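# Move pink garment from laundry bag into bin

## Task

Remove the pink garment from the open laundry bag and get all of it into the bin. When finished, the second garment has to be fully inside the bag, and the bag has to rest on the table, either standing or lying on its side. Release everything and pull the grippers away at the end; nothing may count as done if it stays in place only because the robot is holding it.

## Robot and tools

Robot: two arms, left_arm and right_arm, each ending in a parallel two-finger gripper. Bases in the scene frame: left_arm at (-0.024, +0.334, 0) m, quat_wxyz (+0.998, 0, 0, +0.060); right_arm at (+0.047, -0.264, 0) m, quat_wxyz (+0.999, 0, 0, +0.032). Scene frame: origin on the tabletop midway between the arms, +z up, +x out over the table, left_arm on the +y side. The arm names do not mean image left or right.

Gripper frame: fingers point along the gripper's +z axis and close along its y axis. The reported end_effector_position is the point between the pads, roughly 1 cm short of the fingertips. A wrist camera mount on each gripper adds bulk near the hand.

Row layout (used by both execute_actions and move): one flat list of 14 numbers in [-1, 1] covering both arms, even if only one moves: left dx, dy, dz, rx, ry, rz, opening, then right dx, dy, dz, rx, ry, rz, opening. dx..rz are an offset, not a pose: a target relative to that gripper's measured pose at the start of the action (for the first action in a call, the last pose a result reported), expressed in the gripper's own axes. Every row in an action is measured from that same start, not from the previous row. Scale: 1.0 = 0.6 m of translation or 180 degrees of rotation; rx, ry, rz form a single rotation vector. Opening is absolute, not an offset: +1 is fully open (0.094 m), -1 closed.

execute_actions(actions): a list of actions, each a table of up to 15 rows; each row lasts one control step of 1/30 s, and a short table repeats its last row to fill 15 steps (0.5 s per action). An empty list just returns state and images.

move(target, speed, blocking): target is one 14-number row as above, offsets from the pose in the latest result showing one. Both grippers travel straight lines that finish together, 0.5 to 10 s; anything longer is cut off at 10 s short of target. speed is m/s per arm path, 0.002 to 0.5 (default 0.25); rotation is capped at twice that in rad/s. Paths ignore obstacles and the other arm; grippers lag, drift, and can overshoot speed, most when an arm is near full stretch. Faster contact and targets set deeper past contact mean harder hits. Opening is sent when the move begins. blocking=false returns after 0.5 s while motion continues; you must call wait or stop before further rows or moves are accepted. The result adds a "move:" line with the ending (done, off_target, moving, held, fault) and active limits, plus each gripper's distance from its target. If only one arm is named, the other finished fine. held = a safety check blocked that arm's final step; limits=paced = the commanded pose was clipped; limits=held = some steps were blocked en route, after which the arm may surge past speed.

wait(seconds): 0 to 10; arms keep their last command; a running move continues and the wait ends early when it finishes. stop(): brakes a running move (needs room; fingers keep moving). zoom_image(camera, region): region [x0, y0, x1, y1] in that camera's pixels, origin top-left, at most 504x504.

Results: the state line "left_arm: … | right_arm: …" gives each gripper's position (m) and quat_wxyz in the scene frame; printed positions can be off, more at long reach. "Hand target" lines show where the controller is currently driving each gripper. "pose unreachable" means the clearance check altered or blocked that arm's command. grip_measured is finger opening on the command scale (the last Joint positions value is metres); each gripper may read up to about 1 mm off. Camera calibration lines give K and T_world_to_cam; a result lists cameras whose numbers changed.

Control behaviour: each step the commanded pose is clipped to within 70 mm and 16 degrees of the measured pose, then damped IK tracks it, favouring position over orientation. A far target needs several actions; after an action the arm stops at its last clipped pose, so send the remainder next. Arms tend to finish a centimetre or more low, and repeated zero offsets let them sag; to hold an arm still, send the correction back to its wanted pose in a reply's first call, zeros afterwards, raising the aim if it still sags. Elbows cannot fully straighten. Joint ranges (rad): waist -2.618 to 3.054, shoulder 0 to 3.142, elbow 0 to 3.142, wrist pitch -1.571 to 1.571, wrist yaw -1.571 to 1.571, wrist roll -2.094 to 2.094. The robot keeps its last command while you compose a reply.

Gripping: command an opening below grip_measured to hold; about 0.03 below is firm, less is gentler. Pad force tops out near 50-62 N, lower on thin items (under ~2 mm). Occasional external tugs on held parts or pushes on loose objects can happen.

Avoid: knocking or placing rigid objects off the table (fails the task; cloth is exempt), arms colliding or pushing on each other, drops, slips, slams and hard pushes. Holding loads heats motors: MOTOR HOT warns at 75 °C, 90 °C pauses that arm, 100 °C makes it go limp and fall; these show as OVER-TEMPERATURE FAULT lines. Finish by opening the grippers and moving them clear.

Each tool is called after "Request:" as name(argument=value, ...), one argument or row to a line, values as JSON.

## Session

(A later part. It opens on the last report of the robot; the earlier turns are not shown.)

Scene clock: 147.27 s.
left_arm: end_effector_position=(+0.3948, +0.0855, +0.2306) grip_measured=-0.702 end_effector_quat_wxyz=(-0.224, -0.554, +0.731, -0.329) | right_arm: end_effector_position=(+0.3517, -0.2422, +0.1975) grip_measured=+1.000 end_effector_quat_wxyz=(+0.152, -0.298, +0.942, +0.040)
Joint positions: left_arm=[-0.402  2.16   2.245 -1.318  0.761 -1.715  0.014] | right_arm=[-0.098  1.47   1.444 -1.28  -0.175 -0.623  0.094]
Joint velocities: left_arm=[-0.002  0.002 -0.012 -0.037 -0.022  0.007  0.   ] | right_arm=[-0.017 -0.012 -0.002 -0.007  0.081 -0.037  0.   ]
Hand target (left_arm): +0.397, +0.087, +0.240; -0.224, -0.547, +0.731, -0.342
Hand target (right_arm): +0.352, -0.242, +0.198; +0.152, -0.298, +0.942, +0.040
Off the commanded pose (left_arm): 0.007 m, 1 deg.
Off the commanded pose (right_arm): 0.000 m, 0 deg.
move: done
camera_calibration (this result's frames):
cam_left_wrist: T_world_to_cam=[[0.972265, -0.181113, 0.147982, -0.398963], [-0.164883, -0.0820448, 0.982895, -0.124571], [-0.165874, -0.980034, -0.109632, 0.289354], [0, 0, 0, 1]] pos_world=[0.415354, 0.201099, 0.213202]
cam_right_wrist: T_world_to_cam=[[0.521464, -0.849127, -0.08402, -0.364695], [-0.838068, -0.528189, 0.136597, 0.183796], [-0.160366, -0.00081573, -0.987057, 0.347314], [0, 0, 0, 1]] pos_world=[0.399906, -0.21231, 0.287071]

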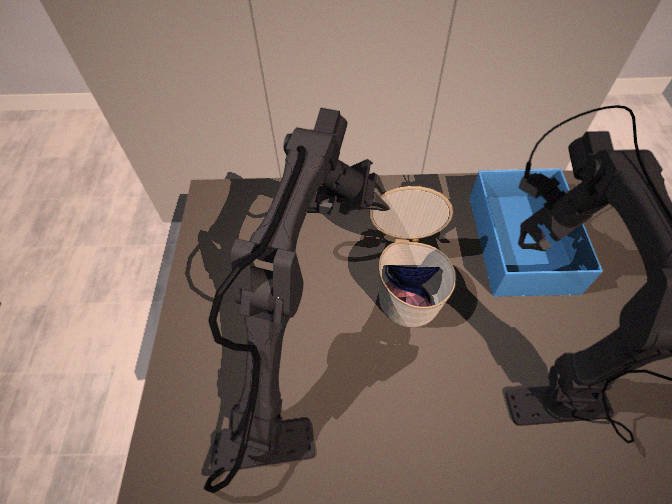

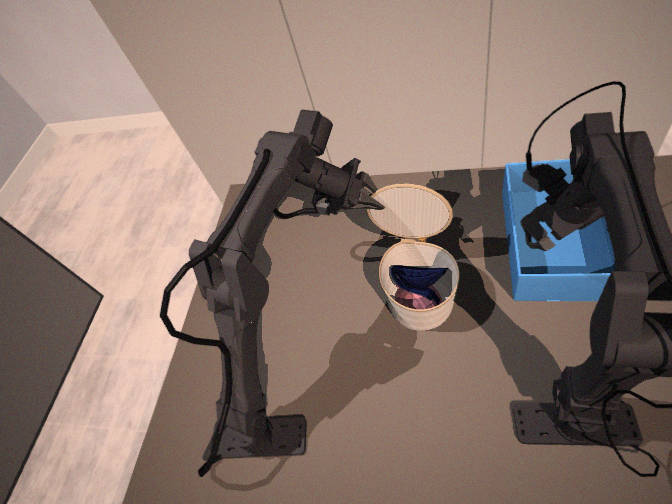

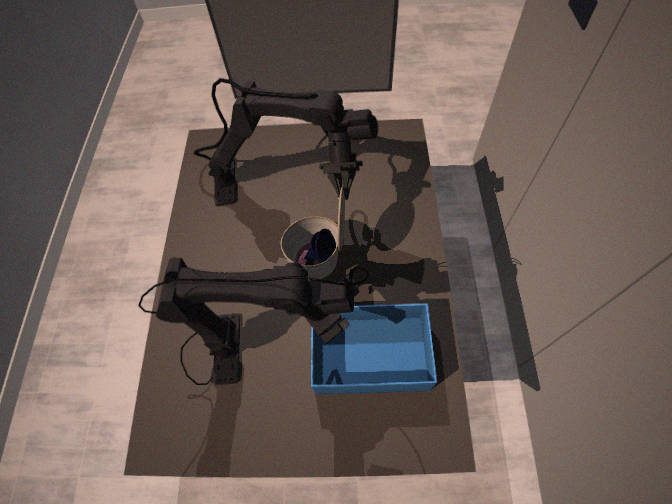

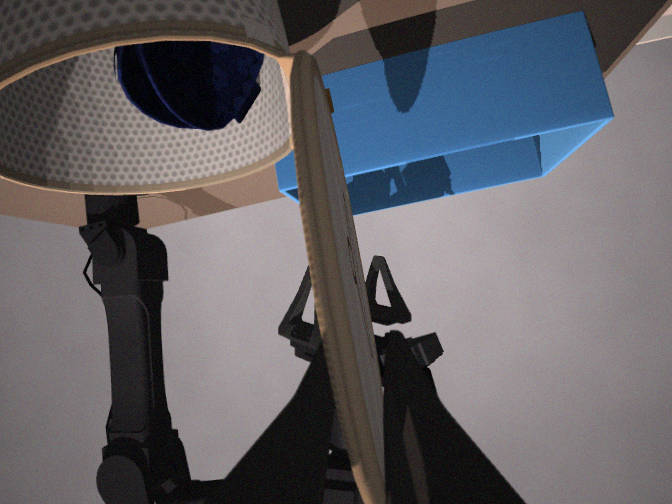

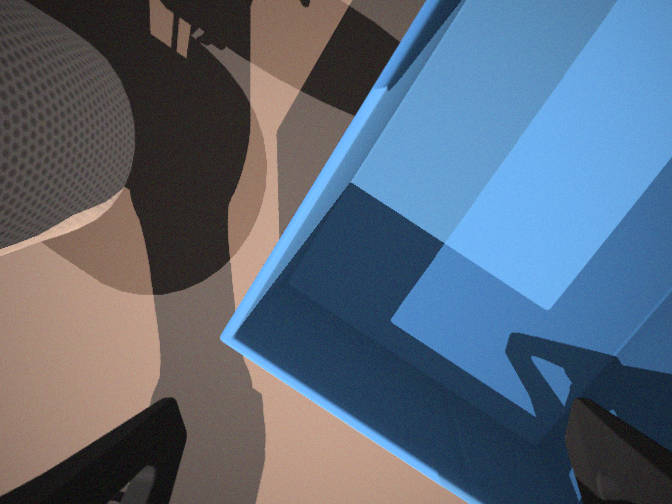

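Request:
move(
  target=[-0.01,-0.06,0,0,0,0,-0.7,-0.125,0.418,0.034,0.026,0.098,0.193,-0.2],
  speed=0.2,
)

Scene clock: 159.07 s.
left_arm: end_effector_position=(+0.4268, +0.0762, +0.2268) grip_measured=-0.702 end_effector_quat_wxyz=(-0.227, -0.555, +0.731, -0.325) | right_arm: end_effector_position=(+0.2698, +0.0103, +0.1959) grip_measured=-0.199 end_effector_quat_wxyz=(+0.018, -0.007, +0.999, +0.036)
Joint positions: left_arm=[-0.402  2.483  2.81  -1.574  0.762 -1.713  0.014] | right_arm=[ 0.812  1.849  1.894 -1.539 -0.019  0.863  0.038]
Joint velocities: left_arm=[-0.002 -0.017 -0.007 -0.037 -0.066 -0.022 -0.   ] | right_arm=[-0.017  0.002 -0.007  0.037  0.022  0.037 -0.   ]
Hand target (left_arm): +0.431, +0.083, +0.236; -0.220, -0.555, +0.728, -0.337
Hand target (right_arm): +0.269, +0.013, +0.203; +0.021, -0.002, +0.999, +0.042
Off the commanded pose (left_arm): 0.012 m, 1 deg.
Off the commanded pose (right_arm): 0.003 m, 5 deg.
joint sent to its limit (left arm) — the command would take joint 4 (wrist pitch) past its lower limit, so that joint was sent only as far as its limit.
joint sent to its limit (right arm) — the command would take joint 4 (wrist pitch) past its lower limit, so that joint was sent only as far as its limit.
move: off_target (left_arm, right_arm)
camera_calibration (this result's frames):
cam_left_wrist: T_world_to_cam=[[0.973472, -0.183506, 0.13667, -0.428969], [-0.154249, -0.0851482, 0.984356, -0.120928], [-0.168998, -0.979324, -0.111195, 0.286701], [0, 0, 0, 1]] pos_world=[0.447388, 0.191758, 0.209544]
cam_right_wrist: T_world_to_cam=[[-0.0695427, -0.986233, -0.150025, 0.0660983], [-0.913551, 0.00254837, 0.406715, 0.210665], [-0.400734, 0.16534, -0.901152, 0.3791], [0, 0, 0, 1]] pos_world=[0.348968, 0.00197114, 0.265862]

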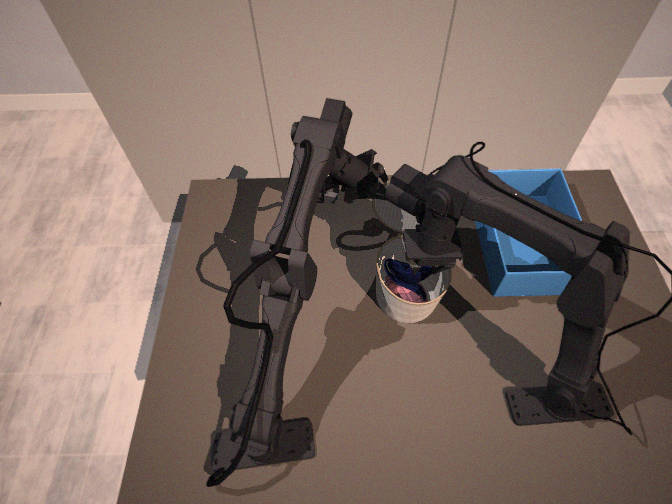

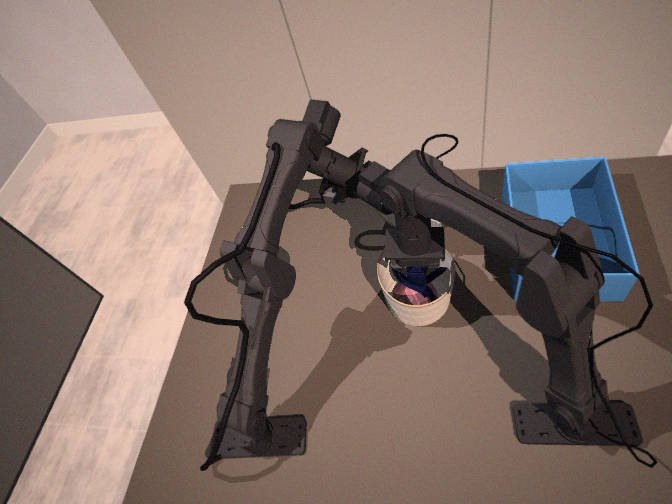

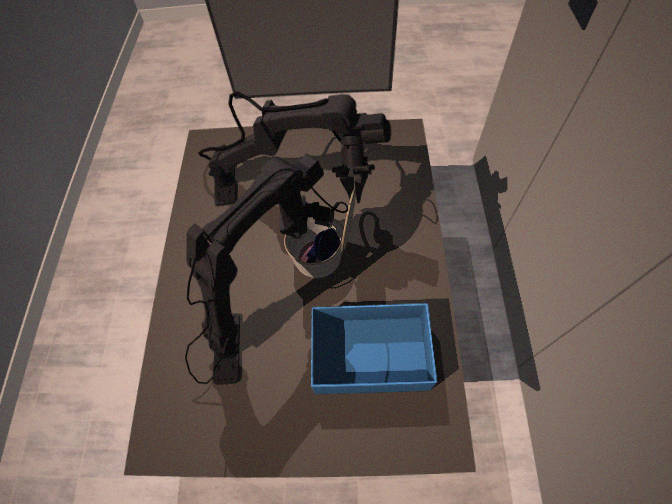

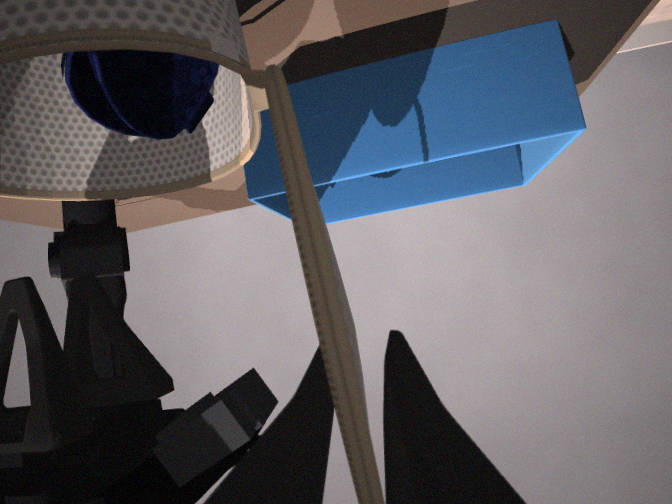

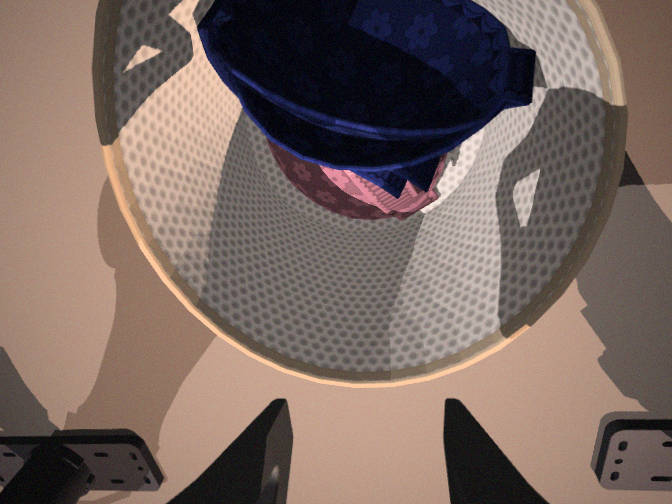

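Request:
move(
  target=[0.012,0,-0.015,0,0,0,-0.7,-0.003,0.025,0.22,0,0,0,-0.45],
  speed=0.12,
)

Request:
zoom_image(
  camera="cam_head_right",
  region=[340, 200, 500, 340],
)

Scene clock: 169.40 s.
left_arm: end_effector_position=(+0.4267, +0.0762, +0.2268) grip_measured=-0.702 end_effector_quat_wxyz=(-0.228, -0.558, +0.729, -0.324) | right_arm: end_effector_position=(+0.2732, +0.0297, +0.0648) grip_measured=-0.449 end_effector_quat_wxyz=(+0.011, -0.008, +0.999, +0.029)
Joint positions: left_arm=[-0.402  2.483  2.81  -1.574  0.762 -1.72   0.014] | right_arm=[ 0.838  1.918  1.461 -1.055 -0.019  0.888  0.026]
Joint velocities: left_arm=[ 0.012 -0.007 -0.002 -0.007 -0.095  0.066 -0.   ] | right_arm=[-0.017 -0.017 -0.002  0.066  0.007  0.007 -0.   ]
Hand target (left_arm): +0.424, +0.078, +0.238; -0.224, -0.556, +0.729, -0.331
Hand target (right_arm): +0.273, +0.035, +0.065; +0.017, -0.007, +0.999, +0.036
Off the commanded pose (left_arm): 0.012 m, 0 deg.
Off the commanded pose (right_arm): 0.006 m, 1 deg.
joint sent to its limit (left arm) — the command would take joint 4 (wrist pitch) past its lower limit, so that joint was sent only as far as its limit.
move: off_target (left_arm)
camera_calibration (this result's frames):
cam_left_wrist: T_world_to_cam=[[0.975127, -0.178648, 0.131198, -0.42873], [-0.148275, -0.0858023, 0.985217, -0.123609], [-0.16475, -0.980165, -0.110157, 0.284722], [0, 0, 0, 1]] pos_world=[0.446646, 0.191877, 0.209394]
cam_right_wrist: T_world_to_cam=[[-0.0697894, -0.988195, -0.136383, 0.0650333], [-0.908334, 0.00643304, 0.418197, 0.264815], [-0.412383, 0.153067, -0.89806, 0.262459], [0, 0, 0, 1]] pos_world=[0.353312, 0.0223883, 0.133828]

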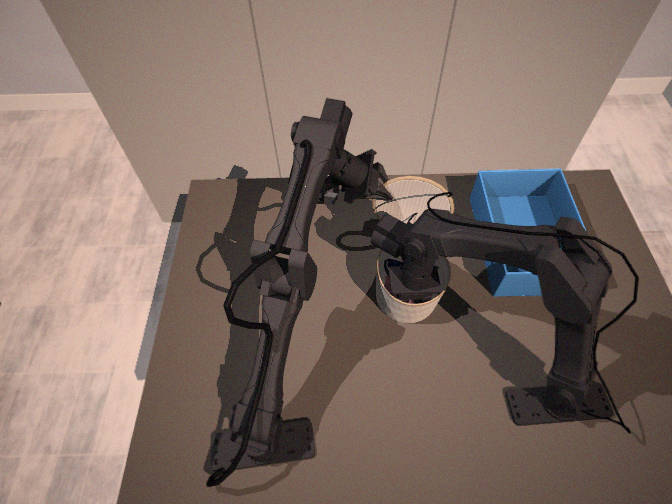

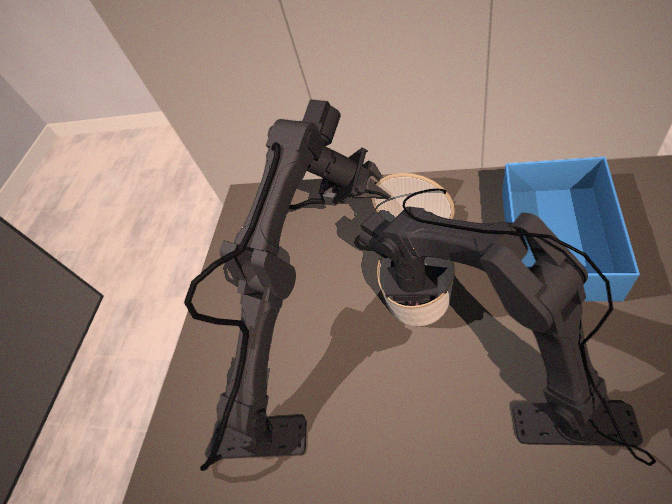

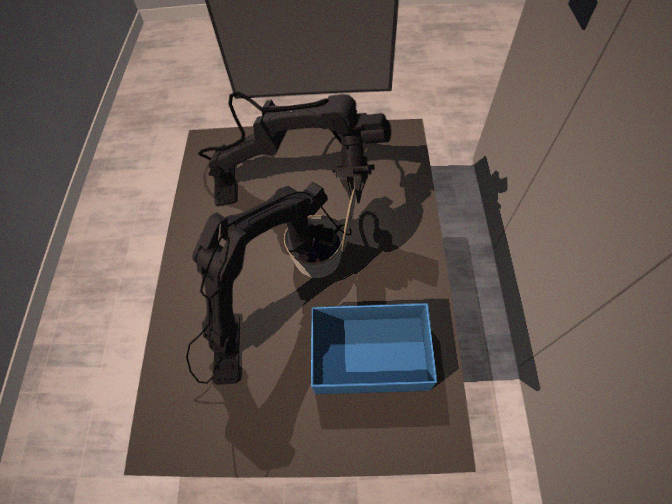

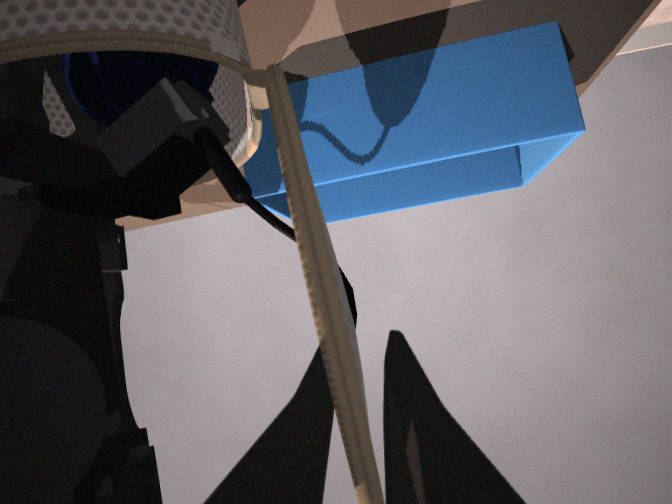

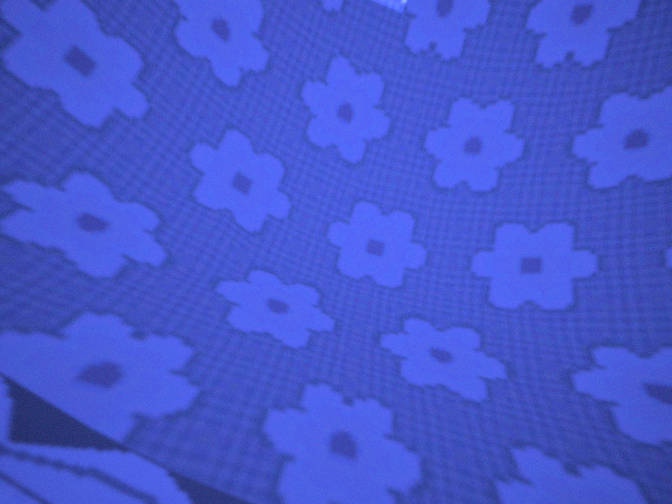

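Region (340, 200, 500, 340) of cam_head_right's 672x504 image, scaled by 3.150, with more detail than that image has; it fills the top 441 rows of this view, and the rest is white.

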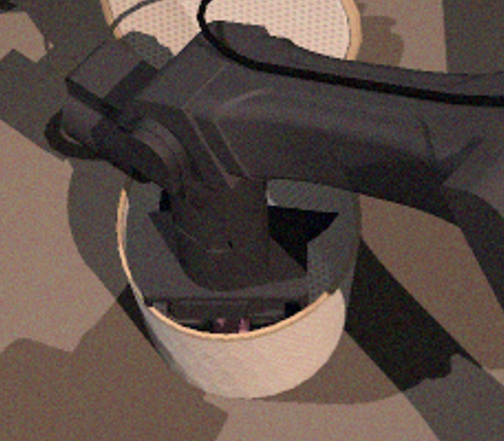

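Request:
execute_actions(
  actions=[
    [[0,0,0,0,0,0,-0.7,-0.01,0,0.025,0,-0.02,0,-0.45]],
    [[0,0,0,0,0,0,-0.7,-0.005,0,0.022,0,-0.02,0,-0.45]],
    [[0,0,0,0,0,0,-0.7,0,0,0,0,0,0,-1]],
  ],
)

Request:
move(
  target=[0,0,0,0,0,0,-0.7,0,0,-0.17,0,0,0,-1],
  speed=0.07,
)

Scene clock: 186.10 s.
left_arm: end_effector_position=(+0.4267, +0.0762, +0.2268) grip_measured=-0.702 end_effector_quat_wxyz=(-0.228, -0.558, +0.729, -0.324) | right_arm: end_effector_position=(+0.2680, +0.0271, +0.0405) grip_measured=-0.989 end_effector_quat_wxyz=(+0.023, -0.008, +0.999, +0.026)
Joint positions: left_arm=[-0.402  2.483  2.81  -1.574  0.762 -1.72   0.014] | right_arm=[ 0.857  1.914  1.356 -0.943  0.005  0.905  0.001]
Joint velocities: left_arm=[-0.007  0.012 -0.012  0.066  0.007  0.022 -0.001] | right_arm=[-0.017 -0.002 -0.012 -0.037 -0.037  0.007 -0.001]
Hand target (left_arm): +0.427, +0.076, +0.227; -0.228, -0.558, +0.729, -0.324
Hand target (right_arm): +0.269, +0.028, +0.041; +0.026, -0.008, +0.999, +0.027
Off the commanded pose (left_arm): 0.000 m, 0 deg.
Off the commanded pose (right_arm): 0.001 m, 0 deg.
camera_calibration (this result's frames):
cam_left_wrist: T_world_to_cam=[[0.975127, -0.178648, 0.131198, -0.42873], [-0.148275, -0.0858023, 0.985217, -0.123609], [-0.16475, -0.980165, -0.110157, 0.284722], [0, 0, 0, 1]] pos_world=[0.446646, 0.191877, 0.209394]
cam_right_wrist: T_world_to_cam=[[-0.0669464, -0.98898, -0.132051, 0.0578212], [-0.918016, 0.00920947, 0.396436, 0.27363], [-0.390851, 0.147765, -0.908516, 0.233674], [0, 0, 0, 1]] pos_world=[0.3464, 0.0201351, 0.111455]

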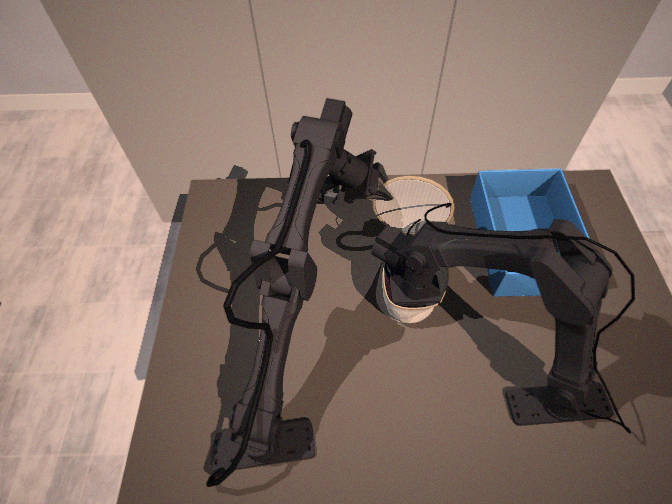

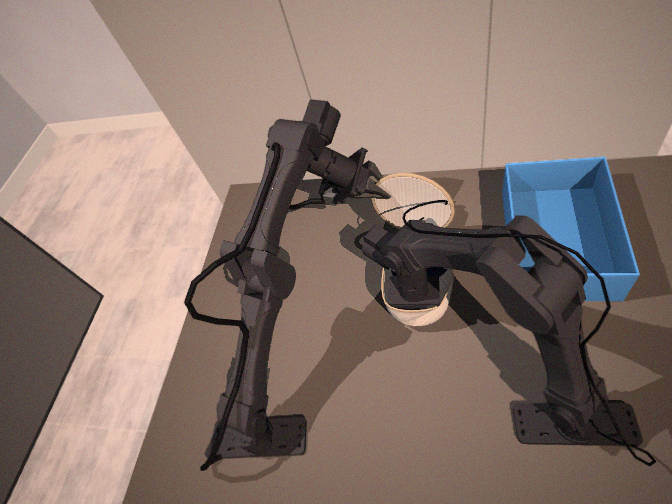

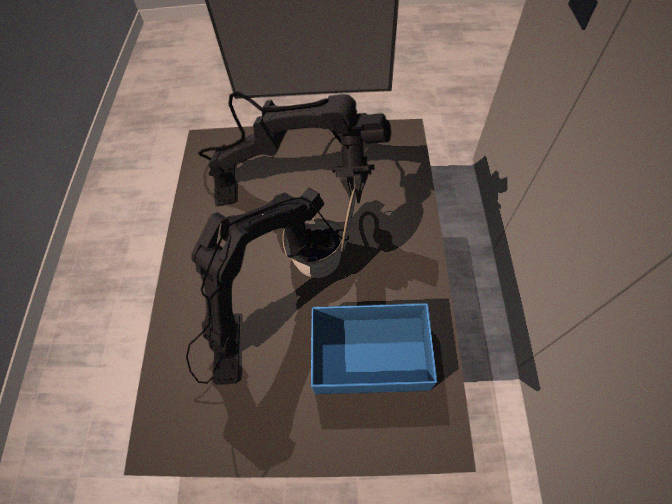

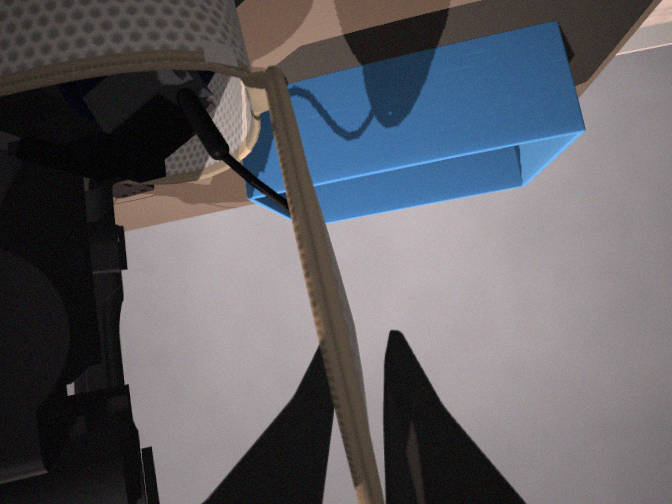

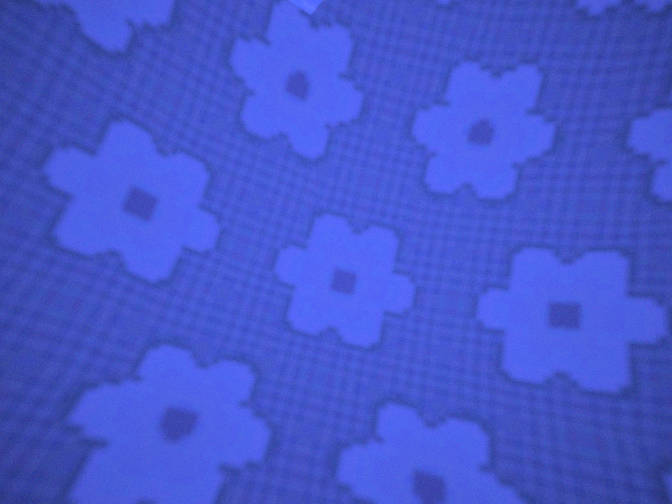

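Scene clock: 188.10 s.
left_arm: end_effector_position=(+0.4267, +0.0762, +0.2268) grip_measured=-0.702 end_effector_quat_wxyz=(-0.228, -0.558, +0.729, -0.324) | right_arm: end_effector_position=(+0.2630, +0.0206, +0.1231) grip_measured=-0.989 end_effector_quat_wxyz=(+0.009, -0.008, +1.000, +0.008)
Joint positions: left_arm=[-0.402  2.483  2.81  -1.574  0.762 -1.72   0.014] | right_arm=[ 0.857  1.877  1.641 -1.311  0.005  0.905  0.001]
Joint velocities: left_arm=[-0.007 -0.007 -0.002  0.007 -0.051  0.022  0.   ] | right_arm=[-0.007 -0.007 -0.002 -0.051  0.007  0.037 -0.002]
Hand target (left_arm): +0.427, +0.076, +0.227; -0.228, -0.558, +0.729, -0.324
Hand target (right_arm): +0.265, +0.022, +0.142; +0.023, -0.008, +0.999, +0.026
Off the commanded pose (left_arm): 0.000 m, 0 deg.
Off the commanded pose (right_arm): 0.019 m, 3 deg.
move: off_target (right_arm)
camera_calibration (this result's frames):
cam_left_wrist: T_world_to_cam=[[0.975127, -0.178648, 0.131198, -0.42873], [-0.148275, -0.0858023, 0.985217, -0.123609], [-0.16475, -0.980165, -0.110157, 0.284722], [0, 0, 0, 1]] pos_world=[0.446646, 0.191877, 0.209394]
cam_right_wrist: T_world_to_cam=[[-0.0700993, -0.993129, -0.0937078, 0.0581572], [-0.906596, 0.0242389, 0.421303, 0.23004], [-0.416137, 0.114488, -0.902066, 0.314273], [0, 0, 0, 1]] pos_world=[0.34341, 0.0162012, 0.192028]

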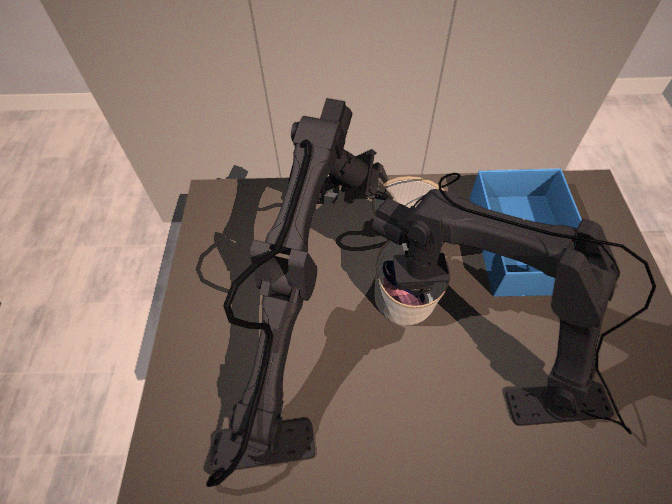

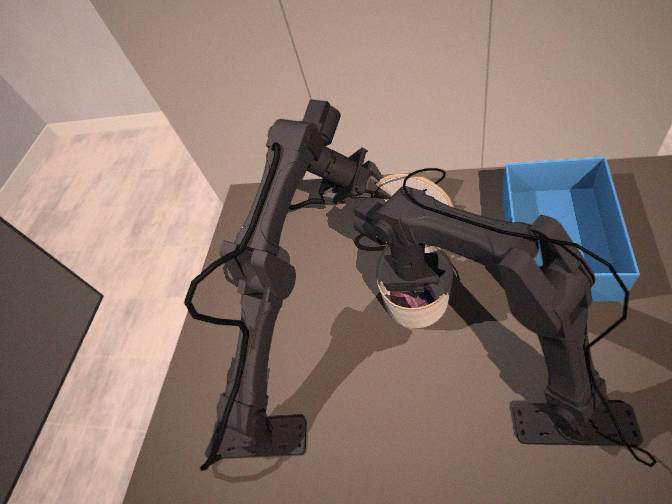

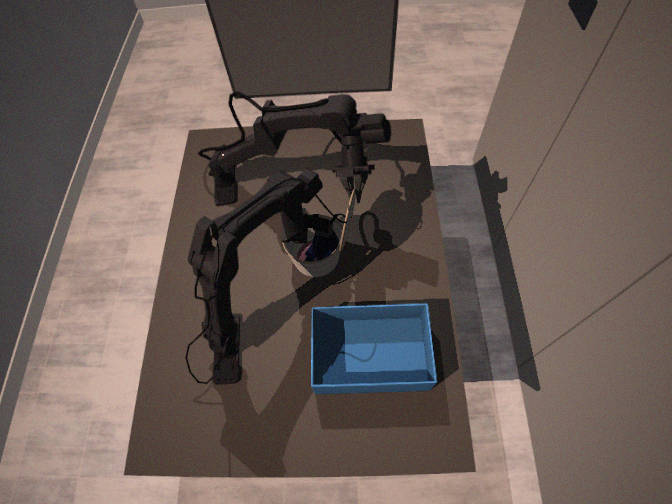

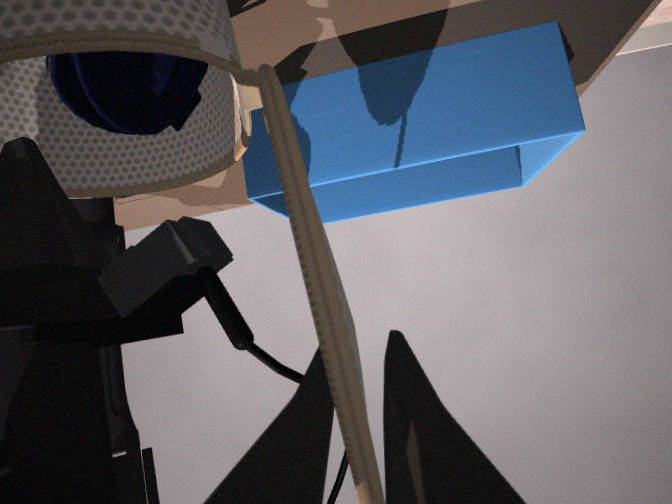

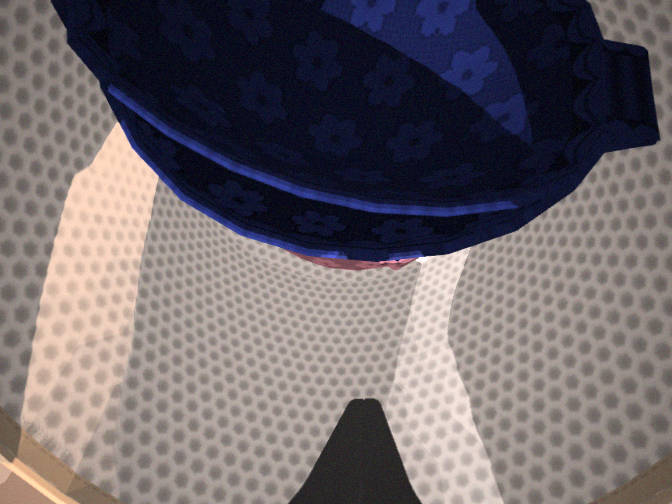

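Request:
move(
  target=[0,0,0,0,0,0,-0.7,-0.04,0.015,0.17,0,-0.055,0,-0.35],
  speed=0.08,
)

Request:
execute_actions(
  actions=[
    [[0,0,0,0,0,0,-0.7,0,0,0,0,0,0,-1]],
  ],
)

Scene clock: 195.93 s.
left_arm: end_effector_position=(+0.4267, +0.0762, +0.2268) grip_measured=-0.702 end_effector_quat_wxyz=(-0.228, -0.558, +0.729, -0.324) | right_arm: end_effector_position=(+0.2780, +0.0293, +0.0334) grip_measured=-0.351 end_effector_quat_wxyz=(+0.074, -0.012, +0.997, +0.015)
Joint positions: left_arm=[-0.402  2.483  2.81  -1.574  0.762 -1.72   0.014] | right_arm=[ 0.885  1.915  1.32  -0.864  0.102  0.92   0.03 ]
Joint velocities: left_arm=[ 0.002 -0.002 -0.012  0.007 -0.066 -0.007  0.   ] | right_arm=[-0.002 -0.002 -0.007  0.007  0.037 -0.022 -0.   ]
Hand target (left_arm): +0.427, +0.076, +0.227; -0.228, -0.558, +0.729, -0.324
Hand target (right_arm): +0.285, +0.031, +0.022; +0.094, -0.007, +0.996, +0.009
Off the commanded pose (left_arm): 0.000 m, 0 deg.
Off the commanded pose (right_arm): 0.016 m, 3 deg.
move: off_target (right_arm)
camera_calibration (this result's frames):
cam_left_wrist: T_world_to_cam=[[0.975127, -0.178648, 0.131198, -0.42873], [-0.148275, -0.0858023, 0.985217, -0.123609], [-0.16475, -0.980165, -0.110157, 0.284722], [0, 0, 0, 1]] pos_world=[0.446646, 0.191877, 0.209394]
cam_right_wrist: T_world_to_cam=[[-0.0489635, -0.992063, -0.115814, 0.0543057], [-0.953734, 0.0120016, 0.300412, 0.298657], [-0.296637, 0.125165, -0.946752, 0.206601], [0, 0, 0, 1]] pos_world=[0.348784, 0.0244312, 0.112169]

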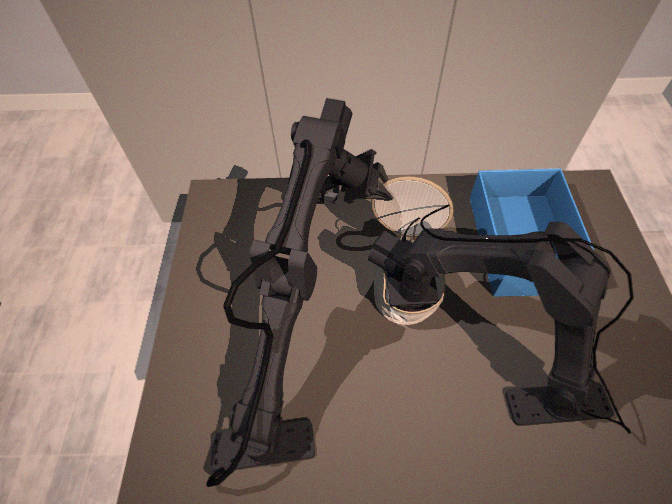

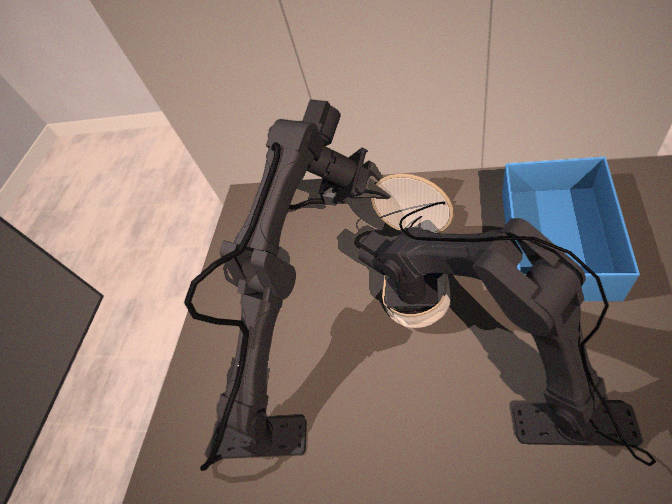

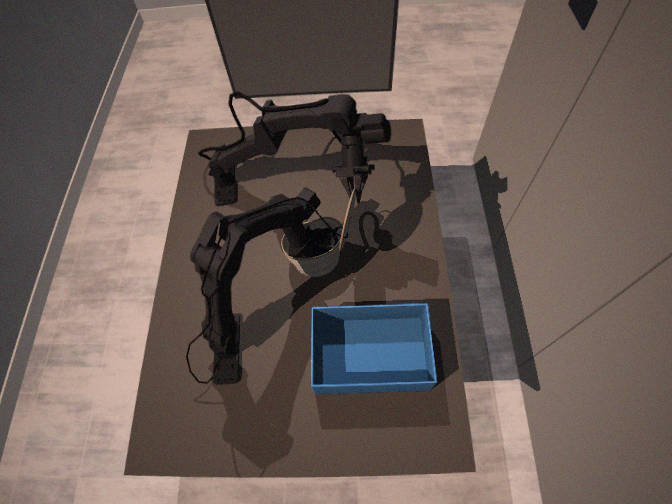

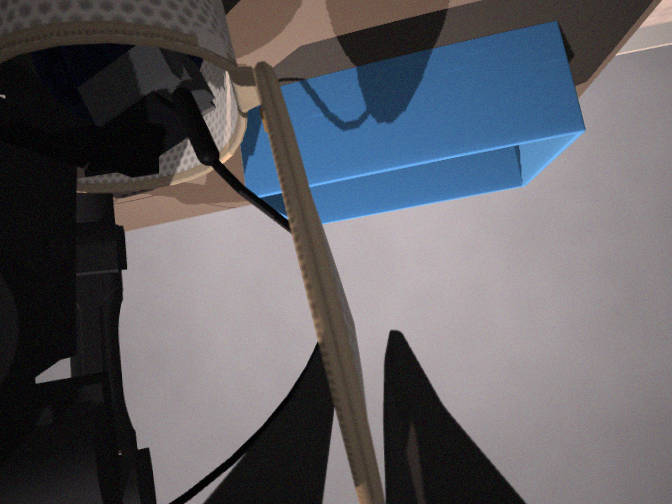

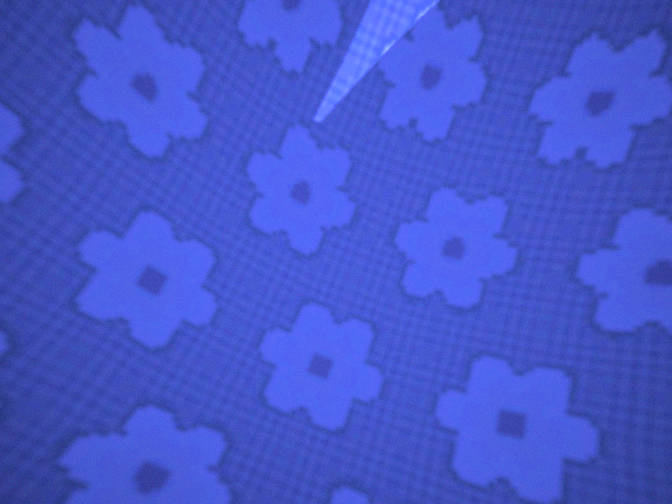

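Scene clock: 196.43 s.
left_arm: end_effector_position=(+0.4267, +0.0762, +0.2268) grip_measured=-0.702 end_effector_quat_wxyz=(-0.228, -0.558, +0.729, -0.324) | right_arm: end_effector_position=(+0.2767, +0.0292, +0.0333) grip_measured=-0.989 end_effector_quat_wxyz=(+0.071, -0.012, +0.997, +0.015)
Joint positions: left_arm=[-0.402  2.483  2.81  -1.574  0.762 -1.72   0.014] | right_arm=[ 0.885  1.915  1.32  -0.867  0.097  0.92   0.001]
Joint velocities: left_arm=[-0.007 -0.022  0.002 -0.007 -0.022 -0.11  -0.001] | right_arm=[-0.007 -0.002  0.002 -0.066 -0.037  0.022 -0.   ]
Hand target (left_arm): +0.427, +0.076, +0.227; -0.228, -0.558, +0.729, -0.324
Hand target (right_arm): +0.278, +0.029, +0.033; +0.074, -0.012, +0.997, +0.015
Off the commanded pose (left_arm): 0.000 m, 0 deg.
Off the commanded pose (right_arm): 0.001 m, 0 deg.
camera_calibration (this result's frames):
cam_left_wrist: T_world_to_cam=[[0.975127, -0.178648, 0.131198, -0.42873], [-0.148275, -0.0858023, 0.985217, -0.123609], [-0.16475, -0.980165, -0.110157, 0.284722], [0, 0, 0, 1]] pos_world=[0.446646, 0.191877, 0.209394]
cam_right_wrist: T_world_to_cam=[[-0.049113, -0.992058, -0.115799, 0.0541364], [-0.951825, 0.0113525, 0.306432, 0.296807], [-0.302683, 0.125271, -0.944823, 0.207673], [0, 0, 0, 1]] pos_world=[0.348026, 0.0243216, 0.111532]

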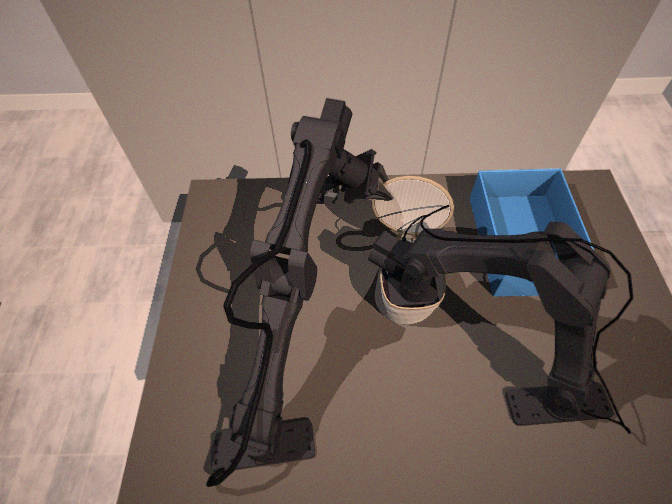

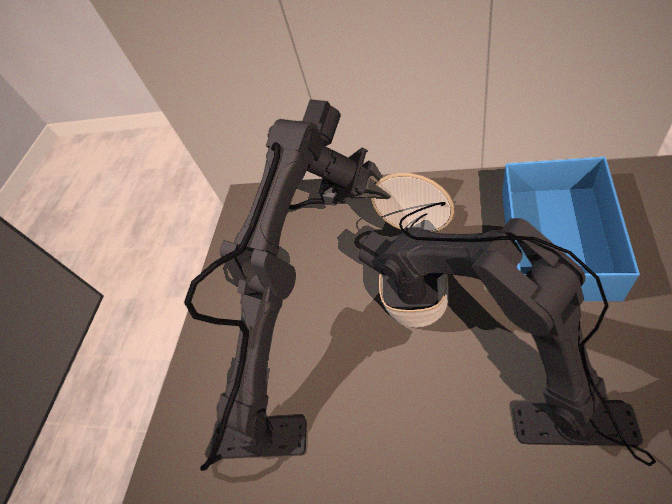

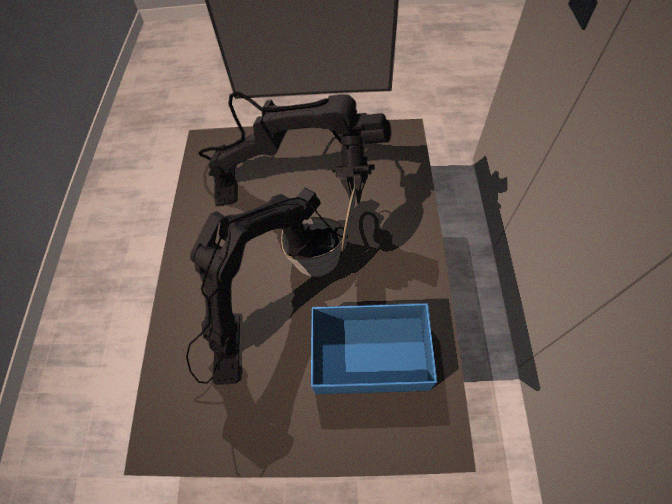

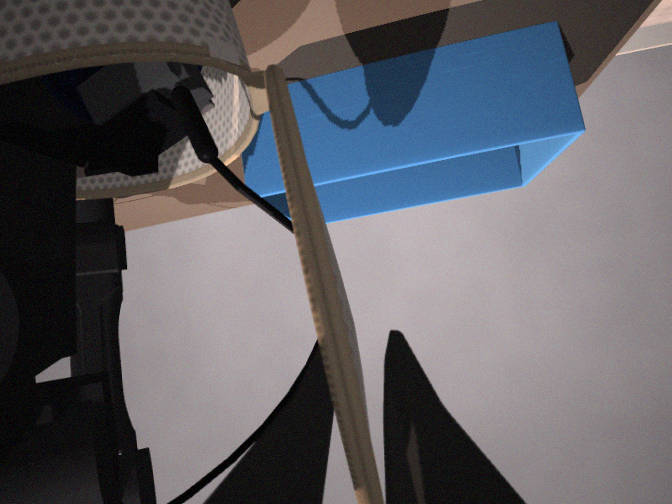

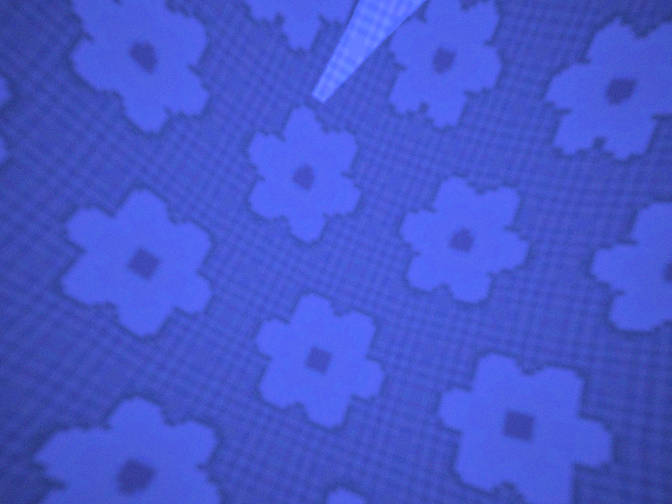

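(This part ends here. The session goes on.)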